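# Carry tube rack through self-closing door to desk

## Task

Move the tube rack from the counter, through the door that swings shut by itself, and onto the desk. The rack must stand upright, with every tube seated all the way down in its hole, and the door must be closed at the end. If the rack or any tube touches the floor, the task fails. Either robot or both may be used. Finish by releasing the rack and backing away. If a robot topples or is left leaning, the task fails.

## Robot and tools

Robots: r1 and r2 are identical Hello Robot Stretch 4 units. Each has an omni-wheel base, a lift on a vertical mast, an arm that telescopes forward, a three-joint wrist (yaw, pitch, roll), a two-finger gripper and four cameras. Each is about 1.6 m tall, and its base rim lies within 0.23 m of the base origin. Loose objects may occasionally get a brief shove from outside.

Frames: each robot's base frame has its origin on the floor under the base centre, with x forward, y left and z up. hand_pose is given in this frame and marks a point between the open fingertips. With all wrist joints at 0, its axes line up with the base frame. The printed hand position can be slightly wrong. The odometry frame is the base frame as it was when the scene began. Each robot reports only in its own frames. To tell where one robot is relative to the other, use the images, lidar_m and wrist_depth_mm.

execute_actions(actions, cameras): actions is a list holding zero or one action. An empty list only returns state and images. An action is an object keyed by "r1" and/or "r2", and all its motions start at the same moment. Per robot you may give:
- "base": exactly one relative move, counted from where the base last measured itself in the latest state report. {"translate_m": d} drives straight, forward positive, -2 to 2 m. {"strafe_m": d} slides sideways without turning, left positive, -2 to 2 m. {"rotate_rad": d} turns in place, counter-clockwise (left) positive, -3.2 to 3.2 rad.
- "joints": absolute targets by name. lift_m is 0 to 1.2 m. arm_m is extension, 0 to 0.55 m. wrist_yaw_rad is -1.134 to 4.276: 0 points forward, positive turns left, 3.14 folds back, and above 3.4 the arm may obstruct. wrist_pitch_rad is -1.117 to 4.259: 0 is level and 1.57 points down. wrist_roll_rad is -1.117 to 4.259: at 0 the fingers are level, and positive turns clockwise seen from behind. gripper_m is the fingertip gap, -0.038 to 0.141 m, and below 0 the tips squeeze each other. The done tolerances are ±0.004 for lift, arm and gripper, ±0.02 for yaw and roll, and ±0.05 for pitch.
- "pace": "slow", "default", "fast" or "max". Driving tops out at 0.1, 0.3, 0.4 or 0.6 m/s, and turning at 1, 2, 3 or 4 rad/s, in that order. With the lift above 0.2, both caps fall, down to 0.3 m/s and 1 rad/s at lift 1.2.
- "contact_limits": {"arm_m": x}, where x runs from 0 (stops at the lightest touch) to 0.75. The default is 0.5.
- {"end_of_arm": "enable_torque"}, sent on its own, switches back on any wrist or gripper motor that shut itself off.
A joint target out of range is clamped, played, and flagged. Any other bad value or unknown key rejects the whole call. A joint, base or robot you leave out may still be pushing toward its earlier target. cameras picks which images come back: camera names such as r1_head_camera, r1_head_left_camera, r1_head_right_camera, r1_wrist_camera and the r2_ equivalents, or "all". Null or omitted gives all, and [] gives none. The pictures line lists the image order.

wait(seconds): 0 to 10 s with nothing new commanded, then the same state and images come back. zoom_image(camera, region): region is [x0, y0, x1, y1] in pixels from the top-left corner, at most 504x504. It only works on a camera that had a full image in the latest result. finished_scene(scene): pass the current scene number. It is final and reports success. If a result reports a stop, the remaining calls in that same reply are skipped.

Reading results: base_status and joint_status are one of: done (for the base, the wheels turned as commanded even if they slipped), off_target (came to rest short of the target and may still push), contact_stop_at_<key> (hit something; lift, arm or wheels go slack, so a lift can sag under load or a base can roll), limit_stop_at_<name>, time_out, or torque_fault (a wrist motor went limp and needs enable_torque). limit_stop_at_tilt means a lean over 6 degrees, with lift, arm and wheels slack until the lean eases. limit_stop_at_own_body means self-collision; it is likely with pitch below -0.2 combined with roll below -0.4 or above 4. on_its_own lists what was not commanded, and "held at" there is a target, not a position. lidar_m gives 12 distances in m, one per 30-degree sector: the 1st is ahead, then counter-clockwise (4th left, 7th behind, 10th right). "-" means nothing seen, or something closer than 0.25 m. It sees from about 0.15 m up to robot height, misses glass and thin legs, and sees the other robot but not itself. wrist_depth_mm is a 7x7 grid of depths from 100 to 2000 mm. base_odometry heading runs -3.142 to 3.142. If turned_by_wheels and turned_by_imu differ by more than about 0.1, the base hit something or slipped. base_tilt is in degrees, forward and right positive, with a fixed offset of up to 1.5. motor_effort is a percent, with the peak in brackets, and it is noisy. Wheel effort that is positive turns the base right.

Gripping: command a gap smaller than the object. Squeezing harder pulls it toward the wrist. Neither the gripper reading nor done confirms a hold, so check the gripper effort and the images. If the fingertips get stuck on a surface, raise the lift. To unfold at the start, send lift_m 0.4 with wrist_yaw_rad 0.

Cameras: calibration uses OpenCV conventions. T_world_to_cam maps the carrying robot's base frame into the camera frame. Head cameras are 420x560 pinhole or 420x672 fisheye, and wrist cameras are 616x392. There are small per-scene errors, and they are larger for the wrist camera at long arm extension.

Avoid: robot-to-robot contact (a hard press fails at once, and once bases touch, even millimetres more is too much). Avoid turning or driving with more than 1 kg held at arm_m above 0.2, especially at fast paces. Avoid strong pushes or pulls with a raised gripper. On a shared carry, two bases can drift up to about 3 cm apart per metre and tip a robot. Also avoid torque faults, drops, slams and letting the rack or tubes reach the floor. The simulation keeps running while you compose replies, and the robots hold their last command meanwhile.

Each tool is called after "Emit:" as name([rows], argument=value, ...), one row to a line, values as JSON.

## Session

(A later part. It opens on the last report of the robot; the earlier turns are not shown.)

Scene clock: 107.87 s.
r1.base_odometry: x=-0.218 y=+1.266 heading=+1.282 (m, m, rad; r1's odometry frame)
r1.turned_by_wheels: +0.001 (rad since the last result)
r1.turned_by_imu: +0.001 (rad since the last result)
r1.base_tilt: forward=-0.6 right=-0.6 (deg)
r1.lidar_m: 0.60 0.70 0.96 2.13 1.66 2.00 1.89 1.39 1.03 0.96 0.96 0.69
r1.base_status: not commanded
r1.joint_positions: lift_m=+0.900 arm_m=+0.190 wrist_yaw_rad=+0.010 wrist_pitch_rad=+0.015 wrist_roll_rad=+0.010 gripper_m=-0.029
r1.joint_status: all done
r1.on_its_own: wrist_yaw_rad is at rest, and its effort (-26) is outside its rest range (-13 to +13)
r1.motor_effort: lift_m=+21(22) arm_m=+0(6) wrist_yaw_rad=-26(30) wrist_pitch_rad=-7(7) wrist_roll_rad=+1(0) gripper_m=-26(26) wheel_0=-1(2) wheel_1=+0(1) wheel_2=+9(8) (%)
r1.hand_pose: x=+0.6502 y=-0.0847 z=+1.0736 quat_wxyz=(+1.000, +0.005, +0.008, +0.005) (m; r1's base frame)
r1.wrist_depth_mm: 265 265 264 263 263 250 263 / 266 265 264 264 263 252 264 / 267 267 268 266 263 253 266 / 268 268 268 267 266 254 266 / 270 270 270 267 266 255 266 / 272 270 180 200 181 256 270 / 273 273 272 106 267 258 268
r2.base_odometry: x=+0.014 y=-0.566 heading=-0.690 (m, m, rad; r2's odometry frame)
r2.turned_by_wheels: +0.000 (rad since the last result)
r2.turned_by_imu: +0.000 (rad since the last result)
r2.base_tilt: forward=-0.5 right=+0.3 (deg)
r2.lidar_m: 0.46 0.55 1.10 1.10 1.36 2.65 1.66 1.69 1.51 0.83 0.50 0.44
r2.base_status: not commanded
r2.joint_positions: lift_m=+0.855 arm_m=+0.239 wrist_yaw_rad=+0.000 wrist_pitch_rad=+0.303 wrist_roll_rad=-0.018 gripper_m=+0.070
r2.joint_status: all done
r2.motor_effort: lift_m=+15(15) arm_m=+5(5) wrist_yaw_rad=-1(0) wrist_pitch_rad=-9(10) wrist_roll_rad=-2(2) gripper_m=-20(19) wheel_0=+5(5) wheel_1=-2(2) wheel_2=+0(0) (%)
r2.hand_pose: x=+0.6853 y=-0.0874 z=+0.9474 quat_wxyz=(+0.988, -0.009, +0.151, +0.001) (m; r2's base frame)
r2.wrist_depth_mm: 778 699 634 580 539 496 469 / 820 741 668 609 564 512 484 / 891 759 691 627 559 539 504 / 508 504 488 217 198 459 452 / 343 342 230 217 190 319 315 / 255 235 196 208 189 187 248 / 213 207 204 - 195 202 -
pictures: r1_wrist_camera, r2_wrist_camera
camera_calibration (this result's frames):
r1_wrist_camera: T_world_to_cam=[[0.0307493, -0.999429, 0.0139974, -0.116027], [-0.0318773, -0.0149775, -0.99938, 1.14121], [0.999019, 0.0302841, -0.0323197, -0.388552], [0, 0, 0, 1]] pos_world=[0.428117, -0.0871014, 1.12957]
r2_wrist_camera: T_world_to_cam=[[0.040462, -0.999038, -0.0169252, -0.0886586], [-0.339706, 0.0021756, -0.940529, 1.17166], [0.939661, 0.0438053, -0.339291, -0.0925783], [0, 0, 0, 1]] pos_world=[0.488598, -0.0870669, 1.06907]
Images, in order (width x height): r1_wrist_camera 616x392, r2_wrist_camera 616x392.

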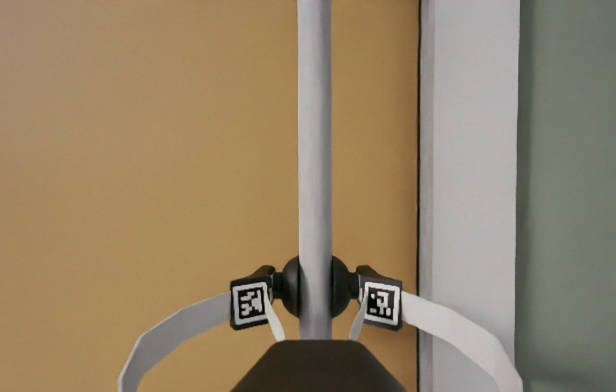

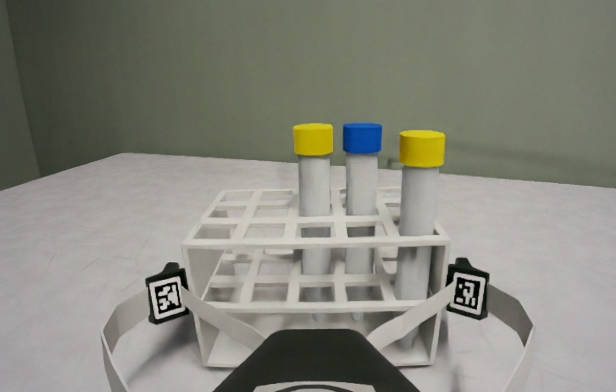

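Emit:
execute_actions([
  {"r2":{"joints":{"gripper_m":0.141}},"r1":{"base":{"translate_m":-0.15},"pace":"slow"}},
], cameras=[])

Emit:
execute_actions([
  {"r2":{"joints":{"arm_m":0.27},"pace":"slow"}},
], cameras=[])

Emit:
execute_actions([
  {"r2":{"joints":{"gripper_m":0.06}}},
], cameras=["r2_wrist_camera"])

Emit:
execute_actions([
  {"r2":{"joints":{"lift_m":0.91},"pace":"slow"}},
], cameras=["r2_wrist_camera","r2_head_camera","r1_head_left_camera","r1_wrist_camera"])

Scene clock: 117.27 s.
r1.base_odometry: x=-0.261 y=+1.122 heading=+1.284 (m, m, rad; r1's odometry frame)
r1.turned_by_wheels: +0.002 (rad since the last result)
r1.turned_by_imu: +0.006 (rad since the last result)
r1.base_tilt: forward=-0.6 right=-0.6 (deg)
r1.lidar_m: 0.61 0.74 1.18 2.12 1.59 1.84 1.76 1.34 1.00 0.97 1.02 0.84
r1.base_status: done
r1.joint_positions: lift_m=+0.900 arm_m=+0.190 wrist_yaw_rad=+0.025 wrist_pitch_rad=+0.016 wrist_roll_rad=+0.010 gripper_m=-0.029
r1.joint_status: not commanded
r1.on_its_own: wrist_yaw_rad is at rest, and its effort (-72) is outside its rest range (-13 to +13)
r1.motor_effort: lift_m=+21(21) arm_m=-1(1) wrist_yaw_rad=-72(72) wrist_pitch_rad=-7(8) wrist_roll_rad=+0(1) gripper_m=-30(29) wheel_0=+9(13) wheel_1=+1(8) wheel_2=+18(20) (%)
r1.hand_pose: x=+0.6517 y=-0.0801 z=+1.0735 quat_wxyz=(+1.000, +0.005, +0.008, +0.013) (m; r1's base frame)
r1.wrist_depth_mm: 315 298 282 264 255 402 394 / 317 300 283 264 257 402 402 / 320 300 285 266 257 404 399 / 322 304 287 267 260 407 404 / 324 306 287 266 262 410 407 / 325 307 178 204 181 407 410 / 329 304 294 106 262 402 413
r2.base_odometry: x=+0.014 y=-0.566 heading=-0.690 (m, m, rad; r2's odometry frame)
r2.turned_by_wheels: +0.000 (rad since the last result)
r2.turned_by_imu: +0.000 (rad since the last result)
r2.base_tilt: forward=-0.5 right=+0.3 (deg)
r2.lidar_m: 0.44 0.57 1.08 1.10 1.34 2.66 1.61 1.69 1.50 0.81 0.48 0.44
r2.base_status: not commanded
r2.joint_positions: lift_m=+0.855 arm_m=+0.239 wrist_yaw_rad=+0.000 wrist_pitch_rad=+0.303 wrist_roll_rad=-0.018 gripper_m=+0.141
r2.joint_status: all done
r2.motor_effort: lift_m=+15(15) arm_m=+5(5) wrist_yaw_rad=-1(0) wrist_pitch_rad=-9(9) wrist_roll_rad=-2(3) gripper_m=+1(20) wheel_0=+5(5) wheel_1=-3(3) wheel_2=+0(0) (%)
r2.hand_pose: x=+0.6854 y=-0.0874 z=+0.9476 quat_wxyz=(+0.989, -0.009, +0.151, +0.001) (m; r2's base frame)
r2.wrist_depth_mm: 768 699 640 585 530 492 466 / 820 741 668 615 564 517 477 / 878 768 699 627 559 544 504 / 508 504 488 222 213 466 455 / 343 345 226 227 204 324 317 / 258 248 231 204 214 229 244 / 213 208 217 - 212 201 -
pictures: none
No camera images: the call's "cameras" was empty. Leave "cameras" out to get every camera's image.

Scene clock: 118.63 s.
r1.base_odometry: x=-0.261 y=+1.122 heading=+1.284 (m, m, rad; r1's odometry frame)
r1.turned_by_wheels: +0.000 (rad since the last result)
r1.turned_by_imu: +0.000 (rad since the last result)
r1.base_tilt: forward=-0.6 right=-0.6 (deg)
r1.lidar_m: 0.61 0.76 1.17 2.12 1.60 1.85 1.75 1.35 0.99 0.96 1.01 0.85
r1.base_status: not commanded
r1.joint_positions: lift_m=+0.900 arm_m=+0.190 wrist_yaw_rad=+0.025 wrist_pitch_rad=+0.016 wrist_roll_rad=+0.010 gripper_m=-0.029
r1.joint_status: not commanded
r1.on_its_own: wrist_yaw_rad is at rest, and its effort (-73) is outside its rest range (-13 to +13)
r1.motor_effort: lift_m=+21(21) arm_m=-1(1) wrist_yaw_rad=-73(71) wrist_pitch_rad=-8(7) wrist_roll_rad=+0(1) gripper_m=-31(26) wheel_0=+9(9) wheel_1=+0(0) wheel_2=+18(18) (%)
r1.hand_pose: x=+0.6517 y=-0.0801 z=+1.0735 quat_wxyz=(+1.000, +0.005, +0.008, +0.013) (m; r1's base frame)
r1.wrist_depth_mm: 315 298 282 264 255 402 397 / 320 300 283 265 257 404 399 / 322 301 285 267 258 404 404 / 320 306 285 268 259 410 402 / 325 307 287 266 260 407 404 / 327 307 178 204 181 410 407 / 327 304 293 107 260 404 407
r2.base_odometry: x=+0.014 y=-0.566 heading=-0.690 (m, m, rad; r2's odometry frame)
r2.turned_by_wheels: +0.000 (rad since the last result)
r2.turned_by_imu: +0.000 (rad since the last result)
r2.base_tilt: forward=-0.6 right=+0.2 (deg)
r2.lidar_m: 0.44 0.53 1.08 1.11 1.35 2.64 1.61 1.68 1.49 0.80 0.50 0.44
r2.base_status: not commanded
r2.joint_positions: lift_m=+0.855 arm_m=+0.269 wrist_yaw_rad=+0.000 wrist_pitch_rad=+0.303 wrist_roll_rad=-0.018 gripper_m=+0.141
r2.joint_status: all done
r2.motor_effort: lift_m=+15(15) arm_m=+5(6) wrist_yaw_rad=-1(0) wrist_pitch_rad=-8(8) wrist_roll_rad=-2(2) gripper_m=+1(1) wheel_0=+5(5) wheel_1=-3(3) wheel_2=+0(0) (%)
r2.hand_pose: x=+0.7154 y=-0.0874 z=+0.9476 quat_wxyz=(+0.989, -0.009, +0.151, +0.001) (m; r2's base frame)
r2.wrist_depth_mm: 741 676 603 559 512 469 449 / 768 699 634 585 530 492 459 / 842 741 668 597 210 517 477 / 512 504 488 221 211 462 455 / 343 345 226 226 197 324 319 / 258 247 230 202 212 229 245 / 213 207 214 - 210 201 -
pictures: none
No camera images: the call's "cameras" was empty. Leave "cameras" out to get every camera's image.

Scene clock: 120.47 s.
r1.base_odometry: x=-0.261 y=+1.122 heading=+1.284 (m, m, rad; r1's odometry frame)
r1.turned_by_wheels: +0.000 (rad since the last result)
r1.turned_by_imu: +0.000 (rad since the last result)
r1.base_tilt: forward=-0.5 right=-0.6 (deg)
r1.lidar_m: 0.61 0.76 1.16 2.12 1.61 1.83 1.74 1.38 1.00 0.97 1.02 0.83
r1.base_status: not commanded
r1.joint_positions: lift_m=+0.900 arm_m=+0.190 wrist_yaw_rad=+0.025 wrist_pitch_rad=+0.016 wrist_roll_rad=+0.010 gripper_m=-0.029
r1.joint_status: not commanded
r1.on_its_own: wrist_yaw_rad is at rest, and its effort (-72) is outside its rest range (-13 to +13)
r1.motor_effort: lift_m=+21(21) arm_m=-1(1) wrist_yaw_rad=-72(72) wrist_pitch_rad=-8(8) wrist_roll_rad=+0(0) gripper_m=-30(33) wheel_0=+9(9) wheel_1=+0(0) wheel_2=+18(18) (%)
r1.hand_pose: x=+0.6517 y=-0.0801 z=+1.0735 quat_wxyz=(+1.000, +0.005, +0.008, +0.013) (m; r1's base frame)
r1.wrist_depth_mm: 317 298 283 263 256 402 399 / 320 298 285 265 256 402 399 / 322 301 286 266 258 404 402 / 320 303 289 267 259 404 404 / 324 304 289 266 259 407 410 / 325 306 178 204 181 413 410 / 327 304 291 106 262 402 410
r2.base_odometry: x=+0.014 y=-0.566 heading=-0.690 (m, m, rad; r2's odometry frame)
r2.turned_by_wheels: +0.000 (rad since the last result)
r2.turned_by_imu: +0.000 (rad since the last result)
r2.base_tilt: forward=-0.6 right=+0.2 (deg)
r2.lidar_m: 0.45 0.58 1.07 1.10 1.35 2.66 1.62 1.65 1.50 0.81 0.50 0.43
r2.base_status: not commanded
r2.joint_positions: lift_m=+0.855 arm_m=+0.269 wrist_yaw_rad=+0.000 wrist_pitch_rad=+0.303 wrist_roll_rad=-0.018 gripper_m=+0.060
r2.joint_status: all done
r2.motor_effort: lift_m=+15(15) arm_m=+5(6) wrist_yaw_rad=+0(2) wrist_pitch_rad=-9(10) wrist_roll_rad=-1(2) gripper_m=-22(23) wheel_0=+5(5) wheel_1=-3(3) wheel_2=-1(0) (%)
r2.hand_pose: x=+0.7153 y=-0.0874 z=+0.9474 quat_wxyz=(+0.988, -0.009, +0.151, +0.001) (m; r2's base frame)
r2.wrist_depth_mm: 741 668 603 559 508 473 445 / 778 699 634 585 535 492 459 / 842 732 668 597 192 512 480 / 508 496 484 218 194 459 455 / 343 342 210 215 182 319 317 / 257 181 193 204 190 179 243 / 212 207 200 - 193 205 -
pictures: r2_wrist_camera
camera_calibration (this result's frames):
r2_wrist_camera: T_world_to_cam=[[0.0404335, -0.999039, -0.0169255, -0.0898596], [-0.33971, 0.00218531, -0.940528, 1.18184], [0.939661, 0.0437786, -0.339295, -0.120762], [0, 0, 0, 1]] pos_world=[0.518592, -0.0870692, 1.06906]
Images, in order (width x height): r2_wrist_camera 616x392.

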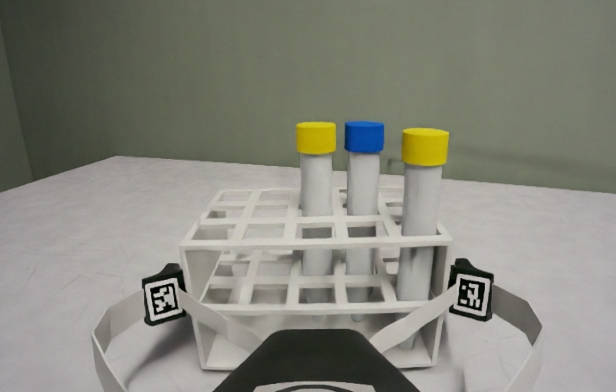

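Scene clock: 121.80 s.
r1.base_odometry: x=-0.261 y=+1.122 heading=+1.284 (m, m, rad; r1's odometry frame)
r1.turned_by_wheels: +0.000 (rad since the last result)
r1.turned_by_imu: +0.000 (rad since the last result)
r1.base_tilt: forward=-0.5 right=-0.6 (deg)
r1.lidar_m: 0.63 0.73 1.15 2.12 1.60 1.85 1.76 1.38 1.01 0.96 0.99 0.85
r1.base_status: not commanded
r1.joint_positions: lift_m=+0.900 arm_m=+0.190 wrist_yaw_rad=+0.025 wrist_pitch_rad=+0.016 wrist_roll_rad=+0.010 gripper_m=-0.029
r1.joint_status: not commanded
r1.on_its_own: wrist_yaw_rad is at rest, and its effort (-72) is outside its rest range (-13 to +13)
r1.motor_effort: lift_m=+21(21) arm_m=-1(1) wrist_yaw_rad=-72(72) wrist_pitch_rad=-7(8) wrist_roll_rad=+0(0) gripper_m=-26(29) wheel_0=+9(9) wheel_1=+0(0) wheel_2=+18(18) (%)
r1.hand_pose: x=+0.6517 y=-0.0801 z=+1.0735 quat_wxyz=(+1.000, +0.005, +0.008, +0.013) (m; r1's base frame)
r1.wrist_depth_mm: 315 297 282 262 257 399 399 / 317 300 283 265 256 402 402 / 320 301 285 266 258 404 402 / 324 303 287 268 258 404 404 / 324 307 289 266 262 407 407 / 325 307 178 204 181 415 407 / 327 304 294 106 262 404 413
r2.base_odometry: x=+0.014 y=-0.566 heading=-0.690 (m, m, rad; r2's odometry frame)
r2.turned_by_wheels: +0.000 (rad since the last result)
r2.turned_by_imu: +0.000 (rad since the last result)
r2.base_tilt: forward=-0.5 right=+0.2 (deg)
r2.lidar_m: 0.45 0.57 1.09 1.11 1.36 2.65 1.62 1.69 1.52 0.81 0.49 0.42
r2.base_status: not commanded
r2.joint_positions: lift_m=+0.910 arm_m=+0.269 wrist_yaw_rad=+0.000 wrist_pitch_rad=+0.303 wrist_roll_rad=-0.018 gripper_m=+0.060
r2.joint_status: all done
r2.motor_effort: lift_m=+23(24) arm_m=+5(5) wrist_yaw_rad=-1(1) wrist_pitch_rad=-10(10) wrist_roll_rad=-3(2) gripper_m=-20(23) wheel_0=+5(5) wheel_1=-3(2) wheel_2=+0(0) (%)
r2.hand_pose: x=+0.7153 y=-0.0874 z=+1.0017 quat_wxyz=(+0.988, -0.009, +0.151, +0.001) (m; r2's base frame)
r2.wrist_depth_mm: 732 668 609 554 508 469 445 / 778 707 634 580 535 492 459 / 842 750 668 591 192 508 477 / 878 676 654 202 195 535 500 / 455 459 210 213 190 433 427 / 347 181 193 204 190 179 324 / 285 278 209 - 193 274 -
pictures: r1_head_left_camera, r1_wrist_camera, r2_head_camera, r2_wrist_camera
camera_calibration (this result's frames):
r1_wrist_camera: T_world_to_cam=[[0.0464115, -0.998824, 0.0139944, -0.121684], [-0.0318365, -0.0154814, -0.999373, 1.14119], [0.998415, 0.0459369, -0.0325176, -0.388263], [0, 0, 0, 1]] pos_world=[0.429627, -0.0860379, 1.12955]
r2_wrist_camera: T_world_to_cam=[[0.0404316, -0.999039, -0.0169298, -0.0889339], [-0.339809, 0.00218536, -0.940492, 1.23299], [0.939625, 0.0437785, -0.339395, -0.102192], [0, 0, 0, 1]] pos_world=[0.518598, -0.0870692, 1.12342]
Images, in order (width x height): r1_head_left_camera 420x672, r1_wrist_camera 616x392, r2_head_camera 420x560, r2_wrist_camera 616x392.

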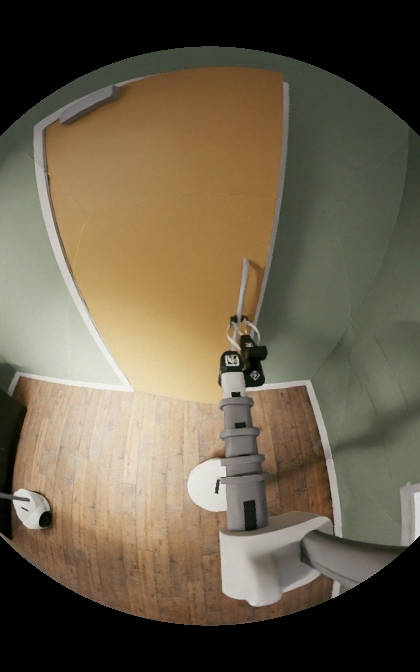

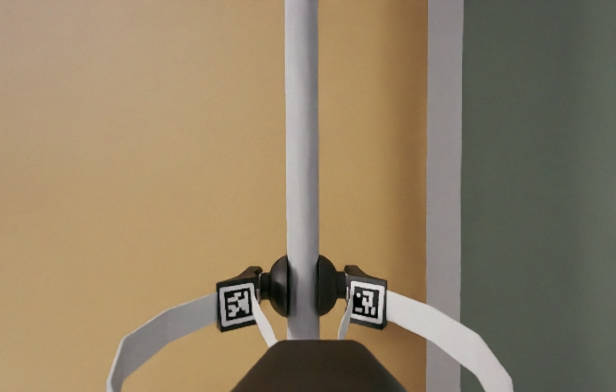

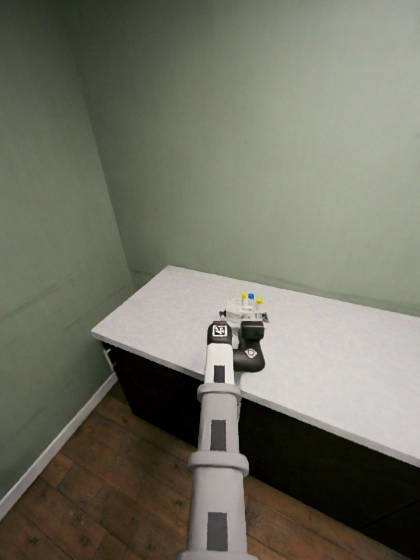

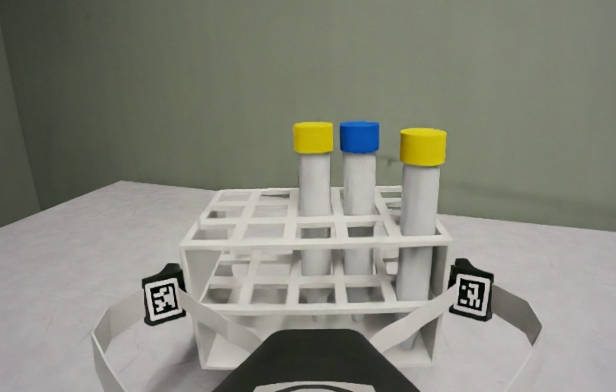

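Emit:
execute_actions([
  {"r2":{"base":{"translate_m":-0.35},"joints":{"arm_m":0.0,"lift_m":0.95}},"r1":{"base":{"strafe_m":0.03},"pace":"slow"}},
], cameras=[])

Emit:
execute_actions([
  {"r2":{"base":{"rotate_rad":2.76},"pace":"slow"},"r1":{"base":{"translate_m":-0.15},"pace":"slow"}},
], cameras=["r2_head_left_camera","r2_wrist_camera","r1_head_left_camera"])

Scene clock: 144.20 s.
r1.base_odometry: x=-0.289 y=+1.131 heading=+1.284 (m, m, rad; r1's odometry frame)
r1.turned_by_wheels: -0.001 (rad since the last result)
r1.turned_by_imu: +0.001 (rad since the last result)
r1.base_tilt: forward=-0.5 right=-0.6 (deg)
r1.lidar_m: 0.61 0.75 1.14 1.39 1.22 1.85 1.76 1.39 1.05 0.99 1.02 0.84
r1.base_status: done
r1.joint_positions: lift_m=+0.900 arm_m=+0.190 wrist_yaw_rad=+0.000 wrist_pitch_rad=+0.016 wrist_roll_rad=+0.010 gripper_m=-0.029
r1.joint_status: not commanded
r1.motor_effort: lift_m=+21(21) arm_m=-1(1) wrist_yaw_rad=-2(70) wrist_pitch_rad=-8(7) wrist_roll_rad=+0(1) gripper_m=-28(31) wheel_0=-9(9) wheel_1=-4(4) wheel_2=+4(15) (%)
r1.hand_pose: x=+0.6496 y=-0.0873 z=+1.0735 quat_wxyz=(+1.000, +0.005, +0.008, +0.000) (m; r1's base frame)
r1.wrist_depth_mm: 307 296 282 265 258 413 413 / 309 297 283 265 259 415 410 / 312 297 287 268 262 415 421 / 314 300 289 270 264 418 418 / 317 301 287 208 264 421 421 / 319 304 180 207 180 421 427 / 320 303 293 106 264 413 424
r2.base_odometry: x=-0.256 y=-0.344 heading=-0.690 (m, m, rad; r2's odometry frame)
r2.turned_by_wheels: +0.000 (rad since the last result)
r2.turned_by_imu: +0.000 (rad since the last result)
r2.base_tilt: forward=-0.5 right=+0.3 (deg)
r2.lidar_m: 0.40 0.95 1.22 1.23 1.52 2.32 1.24 1.54 1.38 1.41 0.86 0.45
r2.base_status: done
r2.joint_positions: lift_m=+0.950 arm_m=+0.003 wrist_yaw_rad=+0.000 wrist_pitch_rad=+0.304 wrist_roll_rad=-0.018 gripper_m=+0.060
r2.joint_status: all done
joint sent to its limit — the command would take r2.arm_m past its lower limit, so that joint was sent only as far as its limit.
r2.motor_effort: lift_m=+22(25) arm_m=-5(3) wrist_yaw_rad=-1(2) wrist_pitch_rad=-10(10) wrist_roll_rad=-2(2) gripper_m=-24(22) wheel_0=-5(5) wheel_1=-2(8) wheel_2=+1(11) (%)
r2.hand_pose: x=+0.4491 y=-0.0875 z=+1.0417 quat_wxyz=(+0.988, -0.009, +0.151, +0.001) (m; r2's base frame)
r2.wrist_depth_mm: 1182 1336 1255 1118 1025 946 904 / 1160 1397 1308 1182 1078 991 917 / 1182 1464 1308 1060 191 1025 991 / 1160 809 798 202 195 741 723 / 1160 831 210 213 190 521 504 / 1229 181 193 204 189 179 521 / 1255 960 208 - 193 603 -
pictures: none
No camera images: the call's "cameras" was empty. Leave "cameras" out to get every camera's image.

Scene clock: 148.23 s.
r1.base_odometry: x=-0.332 y=+0.987 heading=+1.284 (m, m, rad; r1's odometry frame)
r1.turned_by_wheels: +0.000 (rad since the last result)
r1.turned_by_imu: +0.003 (rad since the last result)
r1.base_tilt: forward=-0.6 right=-0.5 (deg)
r1.lidar_m: 0.87 0.97 1.39 1.20 0.95 1.67 1.59 1.41 1.02 0.97 1.02 1.01
r1.base_status: done
r1.joint_positions: lift_m=+0.900 arm_m=+0.190 wrist_yaw_rad=+0.000 wrist_pitch_rad=+0.015 wrist_roll_rad=+0.010 gripper_m=-0.029
r1.joint_status: not commanded
r1.motor_effort: lift_m=+21(21) arm_m=-1(1) wrist_yaw_rad=+0(61) wrist_pitch_rad=-5(7) wrist_roll_rad=-1(0) gripper_m=-22(30) wheel_0=-1(10) wheel_1=-1(4) wheel_2=+2(21) (%)
r1.hand_pose: x=+0.6496 y=-0.0874 z=+1.0738 quat_wxyz=(+1.000, +0.005, +0.007, +0.000) (m; r1's base frame)
r1.wrist_depth_mm: 539 535 525 517 549 564 559 / 539 535 525 525 549 564 564 / 544 539 530 521 554 564 564 / 539 544 525 530 554 564 574 / 554 544 535 525 559 564 569 / 559 544 181 198 181 580 574 / 559 549 539 107 559 569 574
r2.base_odometry: x=-0.256 y=-0.344 heading=+2.069 (m, m, rad; r2's odometry frame)
r2.turned_by_wheels: +2.759 (rad since the last result)
r2.turned_by_imu: +2.791 (rad since the last result)
r2.base_tilt: forward=-0.5 right=+0.2 (deg)
r2.lidar_m: 0.41 1.19 1.46 1.39 1.20 0.83 0.77 0.80 1.07 1.21 1.25 0.44
r2.base_status: done
r2.joint_positions: lift_m=+0.950 arm_m=+0.003 wrist_yaw_rad=+0.000 wrist_pitch_rad=+0.303 wrist_roll_rad=-0.018 gripper_m=+0.060
r2.joint_status: not commanded
r2.motor_effort: lift_m=+23(23) arm_m=-5(5) wrist_yaw_rad=-1(2) wrist_pitch_rad=-10(10) wrist_roll_rad=-3(2) gripper_m=-21(22) wheel_0=-5(8) wheel_1=-4(6) wheel_2=-4(7) (%)
r2.hand_pose: x=+0.4491 y=-0.0874 z=+1.0417 quat_wxyz=(+0.988, -0.009, +0.151, +0.001) (m; r2's base frame)
r2.wrist_depth_mm: 1921 1921 1983 1983 1921 1921 1464 / 1921 1008 - - - - 1537 / - - - - 192 - 1537 / - - - 202 193 - 1537 / - - 211 213 190 1921 1618 / 1863 181 193 204 190 178 1537 / 1576 1205 208 - 193 1499 1464
pictures: r1_head_left_camera, r2_head_left_camera, r2_wrist_camera
camera_calibration (this result's frames):
r2_wrist_camera: T_world_to_cam=[[0.040573, -0.999033, -0.0169494, -0.0774962], [-0.340074, 0.00214339, -0.940396, 1.18012], [0.939523, 0.0439187, -0.339658, 0.161827], [0, 0, 0, 1]] pos_world=[0.252434, -0.087058, 1.16344]
Images, in order (width x height): r1_head_left_camera 420x672, r2_head_left_camera 420x672, r2_wrist_camera 616x392.

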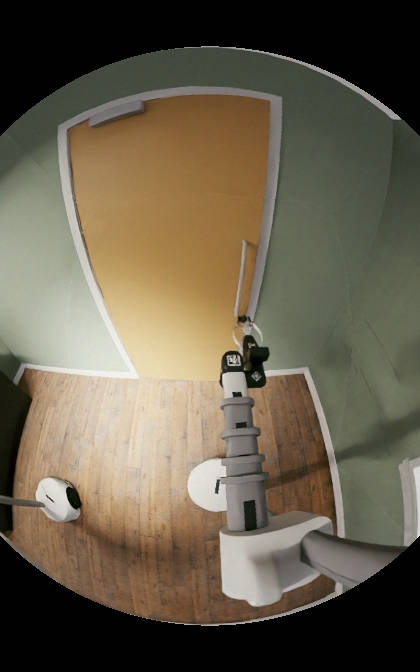

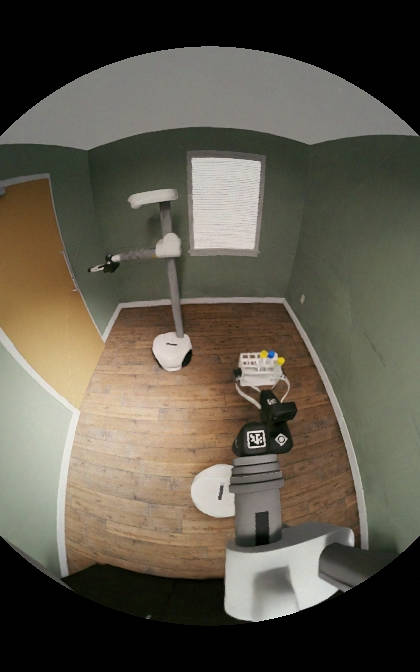

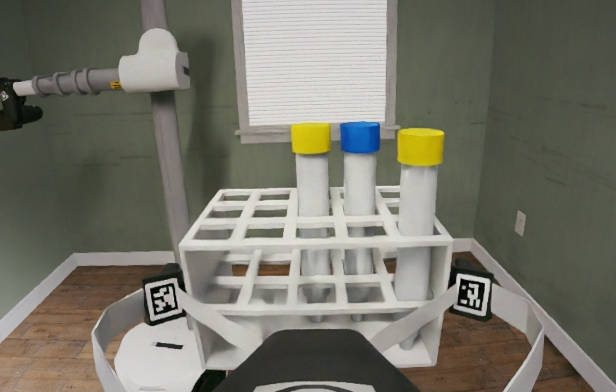

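Emit:
execute_actions([
  {"r2":{"base":{"strafe_m":-0.75}},"r1":{"base":{"translate_m":0.27},"joints":{"gripper_m":0.1,"arm_m":0.19}}},
], cameras=["r1_wrist_camera"])

Emit:
execute_actions([
  {"r2":{"base":{"translate_m":1.2}}},
], cameras=["r2_head_left_camera"])

Scene clock: 167.63 s.
r1.base_odometry: x=-0.255 y=+1.246 heading=+1.283 (m, m, rad; r1's odometry frame)
r1.turned_by_wheels: +0.000 (rad since the last result)
r1.turned_by_imu: +0.002 (rad since the last result)
r1.base_tilt: forward=-0.6 right=-0.5 (deg)
r1.lidar_m: 0.64 0.73 0.99 2.09 1.75 1.71 1.87 1.39 1.06 0.97 1.01 0.71
r1.base_status: done
r1.joint_positions: lift_m=+0.900 arm_m=+0.190 wrist_yaw_rad=+0.000 wrist_pitch_rad=+0.015 wrist_roll_rad=+0.010 gripper_m=+0.100
r1.joint_status: all done
r1.motor_effort: lift_m=+21(21) arm_m=-1(2) wrist_yaw_rad=-1(1) wrist_pitch_rad=-6(6) wrist_roll_rad=+0(0) gripper_m=+0(16) wheel_0=-1(5) wheel_1=+0(2) wheel_2=+0(6) (%)
r1.hand_pose: x=+0.6496 y=-0.0874 z=+1.0738 quat_wxyz=(+1.000, +0.005, +0.007, +0.000) (m; r1's base frame)
r1.wrist_depth_mm: 297 294 296 296 293 281 294 / 297 297 296 297 296 282 296 / 297 298 296 297 297 282 296 / 300 301 300 298 300 286 300 / 303 301 301 301 300 287 300 / 303 303 195 301 232 286 301 / 306 304 304 107 301 290 304
r2.base_odometry: x=+0.403 y=+0.015 heading=+2.069 (m, m, rad; r2's odometry frame)
r2.turned_by_wheels: +0.000 (rad since the last result)
r2.turned_by_imu: -0.002 (rad since the last result)
r2.base_tilt: forward=-0.6 right=+0.1 (deg)
r2.lidar_m: 0.40 1.85 1.79 2.13 1.12 0.77 0.73 0.70 0.50 0.47 0.47 0.46
r2.base_status: done
r2.joint_positions: lift_m=+0.950 arm_m=+0.003 wrist_yaw_rad=+0.000 wrist_pitch_rad=+0.303 wrist_roll_rad=-0.018 gripper_m=+0.060
r2.joint_status: not commanded
r2.motor_effort: lift_m=+22(22) arm_m=-5(5) wrist_yaw_rad=-1(1) wrist_pitch_rad=-11(11) wrist_roll_rad=-2(3) gripper_m=-23(22) wheel_0=+2(12) wheel_1=-2(11) wheel_2=+0(3) (%)
r2.hand_pose: x=+0.4491 y=-0.0874 z=+1.0418 quat_wxyz=(+0.988, -0.009, +0.151, +0.001) (m; r2's base frame)
r2.wrist_depth_mm: 1983 1921 1863 1983 1336 707 517 / - - - - 1366 723 517 / - - - - 192 732 517 / - - - 205 194 741 525 / - - 209 213 191 668 530 / 1921 181 193 204 189 179 517 / 1537 1499 208 - 193 759 -
pictures: r1_wrist_camera
camera_calibration (this result's frames):
r1_wrist_camera: T_world_to_cam=[[0.0213423, -0.999674, 0.0140081, -0.112646], [-0.0315012, -0.0146767, -0.999396, 1.14112], [0.999276, 0.0208881, -0.0318041, -0.389345], [0, 0, 0, 1]] pos_world=[0.427414, -0.0877291, 1.12962]
Images, in order (width x height): r1_wrist_camera 616x392.

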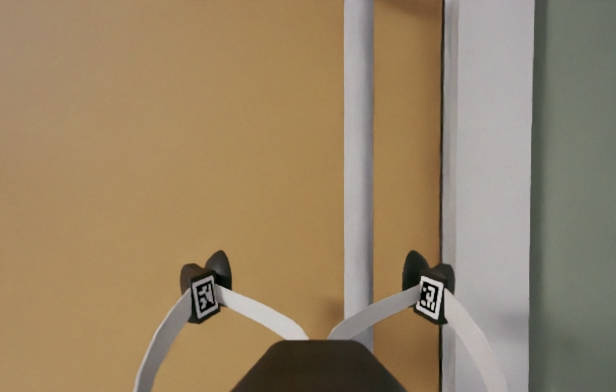

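Scene clock: 173.10 s.
r1.base_odometry: x=-0.255 y=+1.246 heading=+1.283 (m, m, rad; r1's odometry frame)
r1.turned_by_wheels: +0.000 (rad since the last result)
r1.turned_by_imu: +0.001 (rad since the last result)
r1.base_tilt: forward=-0.6 right=-0.6 (deg)
r1.lidar_m: 0.65 0.70 0.99 2.09 2.19 1.96 1.27 1.40 1.05 1.00 1.00 0.70
r1.base_status: not commanded
r1.joint_positions: lift_m=+0.900 arm_m=+0.190 wrist_yaw_rad=+0.000 wrist_pitch_rad=+0.015 wrist_roll_rad=+0.010 gripper_m=+0.100
r1.joint_status: not commanded
r1.motor_effort: lift_m=+21(21) arm_m=-1(1) wrist_yaw_rad=+0(0) wrist_pitch_rad=-5(6) wrist_roll_rad=+1(0) gripper_m=+1(4) wheel_0=-1(1) wheel_1=+0(1) wheel_2=+0(1) (%)
r1.hand_pose: x=+0.6496 y=-0.0874 z=+1.0738 quat_wxyz=(+1.000, +0.005, +0.007, +0.000) (m; r1's base frame)
r1.wrist_depth_mm: 296 296 294 294 294 281 293 / 297 297 297 296 297 283 296 / 297 298 296 297 297 282 296 / 300 300 300 298 297 286 297 / 300 300 301 303 300 286 301 / 303 303 196 301 232 289 303 / 306 303 306 106 304 291 303
r2.base_odometry: x=-0.171 y=+1.068 heading=+2.069 (m, m, rad; r2's odometry frame)
r2.turned_by_wheels: +0.000 (rad since the last result)
r2.turned_by_imu: -0.004 (rad since the last result)
r2.base_tilt: forward=-0.6 right=+0.2 (deg)
r2.lidar_m: 0.40 1.20 1.64 1.30 2.25 2.07 1.95 0.63 0.43 0.40 0.42 0.45
r2.base_status: done
r2.joint_positions: lift_m=+0.950 arm_m=+0.003 wrist_yaw_rad=+0.000 wrist_pitch_rad=+0.303 wrist_roll_rad=-0.018 gripper_m=+0.060
r2.joint_status: not commanded
r2.motor_effort: lift_m=+22(22) arm_m=-5(5) wrist_yaw_rad=-1(1) wrist_pitch_rad=-11(11) wrist_roll_rad=-2(2) gripper_m=-18(22) wheel_0=+3(11) wheel_1=+0(7) wheel_2=+0(12) (%)
r2.hand_pose: x=+0.4491 y=-0.0874 z=+1.0418 quat_wxyz=(+0.988, -0.009, +0.151, +0.001) (m; r2's base frame)
r2.wrist_depth_mm: 842 866 891 891 891 580 427 / 904 904 917 931 946 591 433 / 960 946 960 960 191 603 442 / 976 1008 976 203 195 615 433 / 1078 1078 211 214 191 544 445 / 1118 181 193 205 190 179 449 / 1182 1205 209 - 192 621 -
pictures: r2_head_left_camera
Images, in order (width x height): r2_head_left_camera 420x672.

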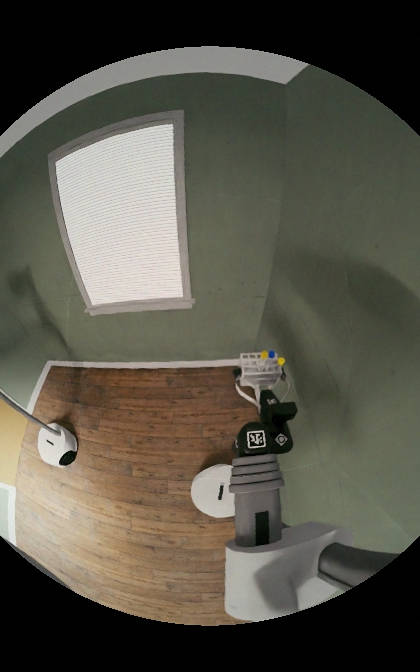

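Emit:
execute_actions([
  {"r2":{"base":{"rotate_rad":1.65},"pace":"slow"},"r1":{"base":{"strafe_m":-0.035}}},
], cameras=[])

Emit:
execute_actions([
  {"r1":{"joints":{"arm_m":0.25},"contact_limits":{"arm_m":0.15}}},
], cameras=[])

Emit:
execute_actions([
  {"r1":{"joints":{"gripper_m":-0.038}}},
], cameras=["r1_wrist_camera","r2_head_left_camera"])

Scene clock: 183.20 s.
r1.base_odometry: x=-0.222 y=+1.236 heading=+1.283 (m, m, rad; r1's odometry frame)
r1.turned_by_wheels: +0.000 (rad since the last result)
r1.turned_by_imu: +0.002 (rad since the last result)
r1.base_tilt: forward=-0.6 right=-0.6 (deg)
r1.lidar_m: 0.65 0.73 0.99 2.12 2.23 1.42 1.00 1.38 0.99 0.97 1.00 0.72
r1.base_status: done
r1.joint_positions: lift_m=+0.900 arm_m=+0.190 wrist_yaw_rad=+0.000 wrist_pitch_rad=+0.015 wrist_roll_rad=+0.010 gripper_m=+0.100
r1.joint_status: not commanded
r1.motor_effort: lift_m=+21(21) arm_m=-1(1) wrist_yaw_rad=+1(0) wrist_pitch_rad=-5(5) wrist_roll_rad=+0(0) gripper_m=-1(4) wheel_0=-1(10) wheel_1=+1(7) wheel_2=-1(2) (%)
r1.hand_pose: x=+0.6496 y=-0.0874 z=+1.0738 quat_wxyz=(+1.000, +0.005, +0.007, +0.000) (m; r1's base frame)
r1.wrist_depth_mm: 297 296 296 294 293 281 293 / 296 297 297 296 296 283 296 / 297 300 298 298 300 285 296 / 300 300 300 298 298 286 298 / 300 301 303 300 300 300 298 / 304 303 195 303 289 300 300 / 304 304 306 106 296 291 301
r2.base_odometry: x=-0.171 y=+1.069 heading=-2.565 (m, m, rad; r2's odometry frame)
r2.turned_by_wheels: +1.649 (rad since the last result)
r2.turned_by_imu: +1.668 (rad since the last result)
r2.base_tilt: forward=-0.5 right=+0.2 (deg)
r2.lidar_m: 0.39 2.30 2.01 1.57 0.61 0.42 0.38 0.42 0.59 1.16 1.23 0.42
r2.base_status: done
r2.joint_positions: lift_m=+0.950 arm_m=+0.003 wrist_yaw_rad=+0.000 wrist_pitch_rad=+0.303 wrist_roll_rad=-0.018 gripper_m=+0.060
r2.joint_status: not commanded
r2.motor_effort: lift_m=+22(22) arm_m=-5(5) wrist_yaw_rad=-1(2) wrist_pitch_rad=-11(10) wrist_roll_rad=-2(2) gripper_m=-21(23) wheel_0=-6(9) wheel_1=-3(4) wheel_2=-3(8) (%)
r2.hand_pose: x=+0.4491 y=-0.0874 z=+1.0418 quat_wxyz=(+0.988, -0.009, +0.151, +0.001) (m; r2's base frame)
r2.wrist_depth_mm: 1808 1863 1808 1808 1756 1808 1618 / 1921 1921 1863 1863 1863 1863 1661 / - 1983 1921 1983 191 - 1661 / - - - 202 193 - 1661 / - - 210 214 190 - 1618 / 1921 181 193 204 190 179 1618 / 1576 1499 209 - 193 1537 1499
pictures: none
No camera images: the call's "cameras" was empty. Leave "cameras" out to get every camera's image.

Scene clock: 184.27 s.
r1.base_odometry: x=-0.222 y=+1.236 heading=+1.283 (m, m, rad; r1's odometry frame)
r1.turned_by_wheels: +0.000 (rad since the last result)
r1.turned_by_imu: +0.000 (rad since the last result)
r1.base_tilt: forward=-0.6 right=-0.6 (deg)
r1.lidar_m: 0.63 0.72 0.97 2.13 2.24 1.41 1.01 1.35 1.02 0.95 1.00 0.71
r1.base_status: not commanded
r1.joint_positions: lift_m=+0.900 arm_m=+0.248 wrist_yaw_rad=-0.002 wrist_pitch_rad=+0.015 wrist_roll_rad=+0.010 gripper_m=+0.100
r1.joint_status: all done
r1.motor_effort: lift_m=+21(21) arm_m=+10(11) wrist_yaw_rad=+6(7) wrist_pitch_rad=-5(5) wrist_roll_rad=+1(0) gripper_m=-1(2) wheel_0=+0(1) wheel_1=+0(0) wheel_2=-5(5) (%)
r1.contact_limits: arm_m 0.15
r1.hand_pose: x=+0.7073 y=-0.0879 z=+1.0738 quat_wxyz=(+1.000, +0.005, +0.007, -0.001) (m; r1's base frame)
r1.wrist_depth_mm: 239 238 238 178 238 225 238 / 239 239 240 240 238 227 239 / 240 242 241 240 241 226 239 / 241 241 243 241 242 229 241 / 244 243 243 243 243 230 242 / 245 243 200 181 244 231 243 / 246 246 246 106 245 231 244
r2.base_odometry: x=-0.171 y=+1.069 heading=-2.565 (m, m, rad; r2's odometry frame)
r2.turned_by_wheels: +0.000 (rad since the last result)
r2.turned_by_imu: +0.000 (rad since the last result)
r2.base_tilt: forward=-0.6 right=+0.3 (deg)
r2.lidar_m: 0.42 2.31 2.01 1.56 0.59 0.42 0.39 0.42 0.58 1.18 1.22 0.45
r2.base_status: not commanded
r2.joint_positions: lift_m=+0.950 arm_m=+0.003 wrist_yaw_rad=+0.000 wrist_pitch_rad=+0.303 wrist_roll_rad=-0.018 gripper_m=+0.060
r2.joint_status: not commanded
r2.motor_effort: lift_m=+22(22) arm_m=-5(5) wrist_yaw_rad=-1(2) wrist_pitch_rad=-10(11) wrist_roll_rad=-2(3) gripper_m=-23(25) wheel_0=-6(6) wheel_1=-3(3) wheel_2=-3(3) (%)
r2.hand_pose: x=+0.4491 y=-0.0874 z=+1.0418 quat_wxyz=(+0.988, -0.009, +0.151, +0.001) (m; r2's base frame)
r2.wrist_depth_mm: 1863 1808 1808 1808 1756 1756 1618 / 1863 1921 1921 1921 1808 1863 1661 / - 1983 - 198 191 1921 1661 / - - - 204 195 - 1708 / - - 211 213 191 - 1708 / 1863 181 193 205 189 178 1618 / 1618 1537 209 - 193 1499 1464
pictures: none
No camera images: the call's "cameras" was empty. Leave "cameras" out to get every camera's image.

Scene clock: 186.33 s.
r1.base_odometry: x=-0.222 y=+1.236 heading=+1.283 (m, m, rad; r1's odometry frame)
r1.turned_by_wheels: +0.000 (rad since the last result)
r1.turned_by_imu: +0.001 (rad since the last result)
r1.base_tilt: forward=-0.6 right=-0.6 (deg)
r1.lidar_m: 0.64 0.72 1.00 2.10 2.22 1.41 1.00 1.36 1.01 0.96 1.01 0.71
r1.base_status: not commanded
r1.joint_positions: lift_m=+0.900 arm_m=+0.249 wrist_yaw_rad=+0.001 wrist_pitch_rad=+0.015 wrist_roll_rad=+0.010 gripper_m=-0.037
r1.joint_status: all done
r1.motor_effort: lift_m=+21(21) arm_m=+7(11) wrist_yaw_rad=-3(8) wrist_pitch_rad=-5(5) wrist_roll_rad=+0(1) gripper_m=-21(22) wheel_0=+1(5) wheel_1=+0(3) wheel_2=-1(5) (%)
r1.hand_pose: x=+0.7083 y=-0.0871 z=+1.0738 quat_wxyz=(+1.000, +0.005, +0.007, +0.001) (m; r1's base frame)
r1.wrist_depth_mm: 236 237 236 236 237 223 236 / 238 237 238 236 237 224 236 / 240 240 239 238 240 225 237 / 242 240 241 240 239 225 239 / 243 241 241 205 243 226 239 / 243 243 179 176 180 229 241 / 245 245 244 106 243 229 241
r2.base_odometry: x=-0.171 y=+1.069 heading=-2.565 (m, m, rad; r2's odometry frame)
r2.turned_by_wheels: +0.000 (rad since the last result)
r2.turned_by_imu: +0.000 (rad since the last result)
r2.base_tilt: forward=-0.6 right=+0.2 (deg)
r2.lidar_m: 0.40 2.27 2.01 1.58 0.57 0.42 0.40 0.42 0.62 1.16 1.21 0.44
r2.base_status: not commanded
r2.joint_positions: lift_m=+0.950 arm_m=+0.003 wrist_yaw_rad=+0.000 wrist_pitch_rad=+0.303 wrist_roll_rad=-0.018 gripper_m=+0.060
r2.joint_status: not commanded
r2.motor_effort: lift_m=+22(22) arm_m=-5(4) wrist_yaw_rad=-1(1) wrist_pitch_rad=-10(10) wrist_roll_rad=-2(3) gripper_m=-23(24) wheel_0=-6(6) wheel_1=-3(3) wheel_2=-4(3) (%)
r2.hand_pose: x=+0.4491 y=-0.0874 z=+1.0418 quat_wxyz=(+0.988, -0.009, +0.151, +0.001) (m; r2's base frame)
r2.wrist_depth_mm: 1808 1863 1863 1756 1756 1808 1661 / 1921 1921 1921 1863 1808 1921 1661 / - 1983 1983 1863 192 1983 1756 / - - - 204 193 - 1708 / - - 210 214 191 - 1661 / 1863 181 193 205 190 178 1618 / 1576 1499 209 - 193 1537 1464
pictures: r1_wrist_camera, r2_head_left_camera
camera_calibration (this result's frames):
r1_wrist_camera: T_world_to_cam=[[0.0222915, -0.999653, 0.0140093, -0.114298], [-0.0314368, -0.0147067, -0.999398, 1.14294], [0.999257, 0.0218376, -0.0317538, -0.448007], [0, 0, 0, 1]] pos_world=[0.486153, -0.087666, 1.12962]
Images, in order (width x height): r1_wrist_camera 616x392, r2_head_left_camera 420x672.

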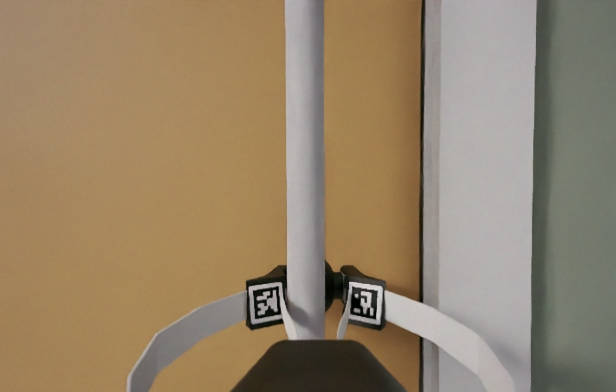

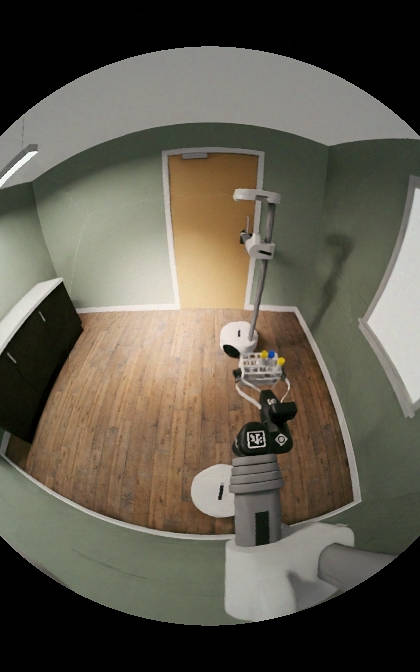

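Emit:
execute_actions([
  {"r2":{"base":{"strafe_m":-0.65}},"r1":{"base":{"translate_m":-0.2},"pace":"slow"}},
], cameras=[])

Emit:
execute_actions([
  {"r1":{"base":{"strafe_m":0.04},"pace":"slow"}},
], cameras=[])

Emit:
execute_actions([
  {"r1":{"base":{"translate_m":-0.12},"pace":"slow"}},
], cameras=[])

Emit:
execute_actions([
  {"r1":{"base":{"strafe_m":0.06},"pace":"slow"}},
], cameras=["r1_wrist_camera","r1_head_left_camera","r2_head_left_camera"])

Scene clock: 196.83 s.
r1.base_odometry: x=-0.278 y=+1.045 heading=+1.287 (m, m, rad; r1's odometry frame)
r1.turned_by_wheels: +0.003 (rad since the last result)
r1.turned_by_imu: +0.012 (rad since the last result)
r1.base_tilt: forward=-0.5 right=-0.6 (deg)
r1.lidar_m: 0.63 0.81 1.30 2.11 2.24 1.76 1.15 0.93 0.97 0.96 1.01 0.92
r1.base_status: done
r1.joint_positions: lift_m=+0.900 arm_m=+0.250 wrist_yaw_rad=+0.030 wrist_pitch_rad=+0.015 wrist_roll_rad=+0.011 gripper_m=-0.037
r1.joint_status: not commanded
r1.on_its_own: wrist_yaw_rad is at rest, and its effort (-85) is outside its rest range (-13 to +13)
r1.motor_effort: lift_m=+21(20) arm_m=-2(7) wrist_yaw_rad=-85(95) wrist_pitch_rad=-6(7) wrist_roll_rad=-2(1) gripper_m=-22(25) wheel_0=+14(23) wheel_1=+4(8) wheel_2=+23(23) (%)
r1.hand_pose: x=+0.7123 y=-0.0788 z=+1.0737 quat_wxyz=(+1.000, +0.005, +0.008, +0.015) (m; r1's base frame)
r1.wrist_depth_mm: 304 278 259 234 226 413 410 / 304 282 259 235 225 415 410 / 306 282 262 236 229 415 413 / 307 283 263 237 228 415 413 / 310 286 264 205 229 421 415 / 314 287 180 181 180 421 415 / 317 283 268 106 229 415 418
r2.base_odometry: x=-0.525 y=+1.613 heading=-2.565 (m, m, rad; r2's odometry frame)
r2.turned_by_wheels: +0.000 (rad since the last result)
r2.turned_by_imu: -0.002 (rad since the last result)
r2.base_tilt: forward=-0.6 right=+0.2 (deg)
r2.lidar_m: 0.42 1.13 2.68 1.60 0.58 0.42 0.40 0.42 0.56 0.55 0.53 0.45
r2.base_status: done
r2.joint_positions: lift_m=+0.950 arm_m=+0.003 wrist_yaw_rad=+0.000 wrist_pitch_rad=+0.303 wrist_roll_rad=-0.018 gripper_m=+0.060
r2.joint_status: not commanded
r2.motor_effort: lift_m=+22(22) arm_m=-5(5) wrist_yaw_rad=+0(0) wrist_pitch_rad=-10(11) wrist_roll_rad=-2(2) gripper_m=-25(22) wheel_0=+3(14) wheel_1=+0(11) wheel_2=+0(0) (%)
r2.hand_pose: x=+0.4491 y=-0.0874 z=+1.0418 quat_wxyz=(+0.988, -0.009, +0.151, +0.001) (m; r2's base frame)
r2.wrist_depth_mm: 1808 891 1661 1808 1756 1008 691 / 1983 842 1756 1863 1863 1025 691 / - 1921 1863 1921 191 976 699 / - - 1863 204 194 1060 715 / - - 211 213 183 904 683 / 1863 182 193 204 189 179 699 / 1576 1308 209 - 193 1060 691
pictures: none
No camera images: the call's "cameras" was empty. Leave "cameras" out to get every camera's image.

Scene clock: 198.30 s.
r1.base_odometry: x=-0.316 y=+1.056 heading=+1.285 (m, m, rad; r1's odometry frame)
r1.turned_by_wheels: -0.002 (rad since the last result)
r1.turned_by_imu: -0.002 (rad since the last result)
r1.base_tilt: forward=-0.5 right=-0.6 (deg)
r1.lidar_m: 0.65 0.81 1.26 2.09 2.19 1.74 1.19 0.93 1.04 0.98 1.05 0.94
r1.base_status: done
r1.joint_positions: lift_m=+0.900 arm_m=+0.250 wrist_yaw_rad=-0.006 wrist_pitch_rad=+0.015 wrist_roll_rad=+0.011 gripper_m=-0.037
r1.joint_status: not commanded
r1.on_its_own: wrist_yaw_rad is at rest, and its effort (+18) is outside its rest range (-13 to +13)
r1.motor_effort: lift_m=+21(21) arm_m=-3(3) wrist_yaw_rad=+18(84) wrist_pitch_rad=-5(6) wrist_roll_rad=-2(0) gripper_m=-26(27) wheel_0=-14(11) wheel_1=-5(5) wheel_2=-1(23) (%)
r1.hand_pose: x=+0.7093 y=-0.0892 z=+1.0738 quat_wxyz=(+1.000, +0.005, +0.007, -0.003) (m; r1's base frame)
r1.wrist_depth_mm: 290 273 256 237 230 427 427 / 293 276 259 239 232 430 436 / 296 274 260 239 232 436 436 / 297 278 262 242 234 433 439 / 298 279 263 208 235 436 436 / 301 283 181 180 178 442 442 / 301 285 263 106 236 230 442
r2.base_odometry: x=-0.525 y=+1.613 heading=-2.565 (m, m, rad; r2's odometry frame)
r2.turned_by_wheels: +0.000 (rad since the last result)
r2.turned_by_imu: +0.000 (rad since the last result)
r2.base_tilt: forward=-0.6 right=+0.1 (deg)
r2.lidar_m: 0.39 1.15 2.67 1.61 0.61 0.43 0.39 0.42 0.60 0.55 0.55 0.46
r2.base_status: not commanded
r2.joint_positions: lift_m=+0.950 arm_m=+0.003 wrist_yaw_rad=+0.000 wrist_pitch_rad=+0.303 wrist_roll_rad=-0.018 gripper_m=+0.060
r2.joint_status: not commanded
r2.motor_effort: lift_m=+22(22) arm_m=-5(4) wrist_yaw_rad=-1(0) wrist_pitch_rad=-11(11) wrist_roll_rad=-2(2) gripper_m=-20(22) wheel_0=+3(3) wheel_1=+0(0) wheel_2=+0(0) (%)
r2.hand_pose: x=+0.4491 y=-0.0874 z=+1.0418 quat_wxyz=(+0.988, -0.009, +0.151, +0.001) (m; r2's base frame)
r2.wrist_depth_mm: 1808 1708 1618 1756 1808 1008 683 / 1863 866 1708 1808 1808 1025 691 / - 1921 1808 1921 191 1060 707 / - - 1808 203 195 1060 707 / - - 211 213 191 904 683 / 1863 181 193 204 190 178 699 / 1576 1255 208 - 193 1042 691
pictures: none
No camera images: the call's "cameras" was empty. Leave "cameras" out to get every camera's image.

Scene clock: 200.77 s.
r1.base_odometry: x=-0.350 y=+0.941 heading=+1.288 (m, m, rad; r1's odometry frame)
r1.turned_by_wheels: +0.003 (rad since the last result)
r1.turned_by_imu: +0.009 (rad since the last result)
r1.base_tilt: forward=-0.6 right=-0.6 (deg)
r1.lidar_m: 0.66 0.86 1.46 2.08 2.18 1.61 1.07 0.85 1.01 1.00 1.05 1.04
r1.base_status: done
r1.joint_positions: lift_m=+0.900 arm_m=+0.250 wrist_yaw_rad=+0.031 wrist_pitch_rad=+0.015 wrist_roll_rad=+0.011 gripper_m=-0.037
r1.joint_status: not commanded
r1.on_its_own: wrist_yaw_rad is at rest, and its effort (-88) is outside its rest range (-13 to +13)
r1.motor_effort: lift_m=+21(21) arm_m=-3(3) wrist_yaw_rad=-88(94) wrist_pitch_rad=-5(5) wrist_roll_rad=-1(1) gripper_m=-24(31) wheel_0=+14(19) wheel_1=+3(9) wheel_2=+25(20) (%)
r1.hand_pose: x=+0.7124 y=-0.0786 z=+1.0738 quat_wxyz=(+1.000, +0.005, +0.007, +0.015) (m; r1's base frame)
r1.wrist_depth_mm: 364 314 273 232 218 521 517 / 366 315 274 233 220 521 517 / 370 320 277 235 221 525 521 / 373 319 278 235 222 535 521 / 377 322 279 204 222 525 530 / 379 325 179 181 180 530 521 / 379 314 283 106 222 226 535
r2.base_odometry: x=-0.525 y=+1.613 heading=-2.565 (m, m, rad; r2's odometry frame)
r2.turned_by_wheels: +0.000 (rad since the last result)
r2.turned_by_imu: +0.000 (rad since the last result)
r2.base_tilt: forward=-0.6 right=+0.3 (deg)
r2.lidar_m: 0.42 1.04 2.67 1.59 0.60 0.43 0.41 0.44 0.58 0.52 0.55 0.48
r2.base_status: not commanded
r2.joint_positions: lift_m=+0.950 arm_m=+0.003 wrist_yaw_rad=+0.000 wrist_pitch_rad=+0.303 wrist_roll_rad=-0.018 gripper_m=+0.060
r2.joint_status: not commanded
r2.motor_effort: lift_m=+22(22) arm_m=-5(5) wrist_yaw_rad=-1(0) wrist_pitch_rad=-11(10) wrist_roll_rad=-2(2) gripper_m=-21(22) wheel_0=+3(3) wheel_1=+0(0) wheel_2=+0(0) (%)
r2.hand_pose: x=+0.4491 y=-0.0874 z=+1.0418 quat_wxyz=(+0.988, -0.009, +0.151, +0.001) (m; r2's base frame)
r2.wrist_depth_mm: 723 1618 1576 1756 1756 1008 691 / 707 798 1661 1863 1863 1025 691 / - 1808 1808 1921 191 1042 699 / - 1983 1708 204 195 1042 715 / - - 210 214 190 917 699 / 1921 181 193 204 189 179 691 / 1537 1255 209 - 193 1060 691
pictures: none
No camera images: the call's "cameras" was empty. Leave "cameras" out to get every camera's image.

Scene clock: 202.50 s.
r1.base_odometry: x=-0.407 y=+0.958 heading=+1.286 (m, m, rad; r1's odometry frame)
r1.turned_by_wheels: -0.002 (rad since the last result)
r1.turned_by_imu: -0.003 (rad since the last result)
r1.base_tilt: forward=-0.5 right=-0.6 (deg)
r1.lidar_m: 0.64 0.87 1.46 2.02 2.10 1.61 1.23 0.90 1.09 1.03 1.10 0.71
r1.base_status: done
r1.joint_positions: lift_m=+0.900 arm_m=+0.250 wrist_yaw_rad=-0.013 wrist_pitch_rad=+0.015 wrist_roll_rad=+0.010 gripper_m=-0.037
r1.joint_status: not commanded
r1.on_its_own: wrist_yaw_rad is at rest, and its effort (+36) is outside its rest range (-13 to +13)
r1.motor_effort: lift_m=+21(21) arm_m=-3(2) wrist_yaw_rad=+36(86) wrist_pitch_rad=-6(6) wrist_roll_rad=+2(2) gripper_m=-20(27) wheel_0=-17(16) wheel_1=-5(7) wheel_2=-4(22) (%)
r1.hand_pose: x=+0.7087 y=-0.0911 z=+1.0738 quat_wxyz=(+1.000, +0.005, +0.007, -0.006) (m; r1's base frame)
r1.wrist_depth_mm: 347 309 277 252 227 216 549 / 347 310 278 253 227 216 554 / 353 312 279 254 228 218 554 / 351 312 279 254 229 218 559 / 357 319 282 253 230 222 554 / 359 319 271 183 178 220 564 / 359 320 282 106 231 220 559
r2.base_odometry: x=-0.525 y=+1.613 heading=-2.565 (m, m, rad; r2's odometry frame)
r2.turned_by_wheels: +0.000 (rad since the last result)
r2.turned_by_imu: +0.000 (rad since the last result)
r2.base_tilt: forward=-0.5 right=+0.2 (deg)
r2.lidar_m: 0.41 1.06 2.68 1.61 0.59 0.43 0.40 0.44 0.59 0.55 0.54 0.45
r2.base_status: not commanded
r2.joint_positions: lift_m=+0.950 arm_m=+0.003 wrist_yaw_rad=+0.000 wrist_pitch_rad=+0.303 wrist_roll_rad=-0.018 gripper_m=+0.060
r2.joint_status: not commanded
r2.motor_effort: lift_m=+22(22) arm_m=-5(5) wrist_yaw_rad=-1(1) wrist_pitch_rad=-11(10) wrist_roll_rad=-2(2) gripper_m=-20(22) wheel_0=+3(3) wheel_1=+0(0) wheel_2=+0(0) (%)
r2.hand_pose: x=+0.4491 y=-0.0874 z=+1.0418 quat_wxyz=(+0.988, -0.009, +0.151, +0.001) (m; r2's base frame)
r2.wrist_depth_mm: 759 1618 1537 1808 1756 991 691 / 732 1281 1618 1921 1808 1025 691 / - 1808 1708 1921 191 1042 707 / - 1921 1708 204 194 1078 715 / - - 210 214 190 917 683 / 1921 181 193 205 189 179 691 / 1576 1205 210 - 193 1060 683
pictures: r1_head_left_camera, r1_wrist_camera, r2_head_left_camera
camera_calibration (this result's frames):
r1_wrist_camera: T_world_to_cam=[[0.00846775, -0.999858, 0.0145971, -0.109142], [-0.0316484, -0.0148583, -0.999389, 1.14302], [0.999463, 0.0080006, -0.0317697, -0.449705], [0, 0, 0, 1]] pos_world=[0.486562, -0.0885452, 1.12963]
Images, in order (width x height): r1_head_left_camera 420x672, r1_wrist_camera 616x392, r2_head_left_camera 420x672.

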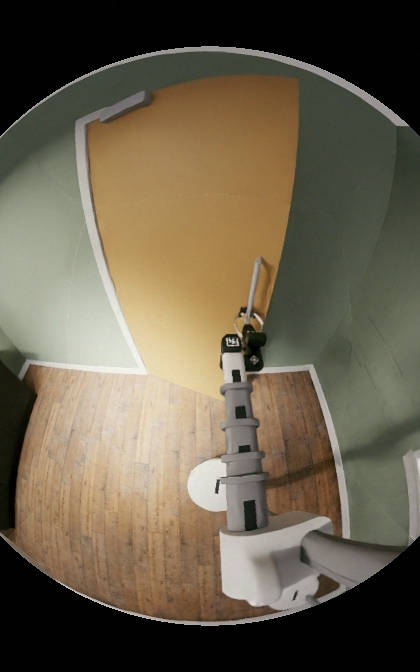

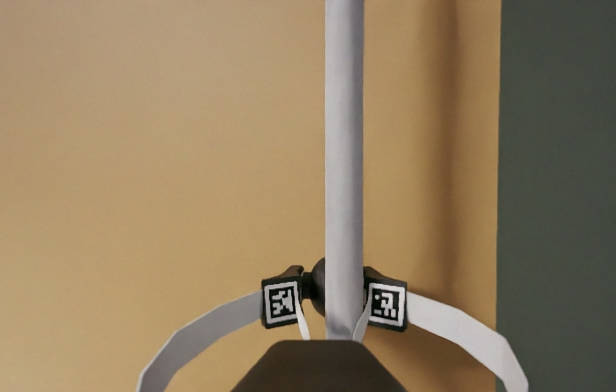

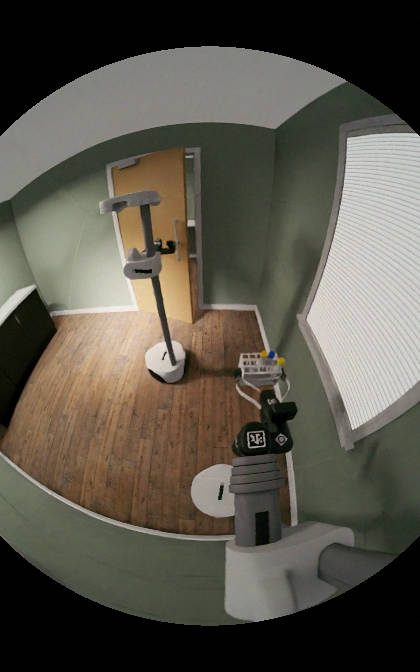

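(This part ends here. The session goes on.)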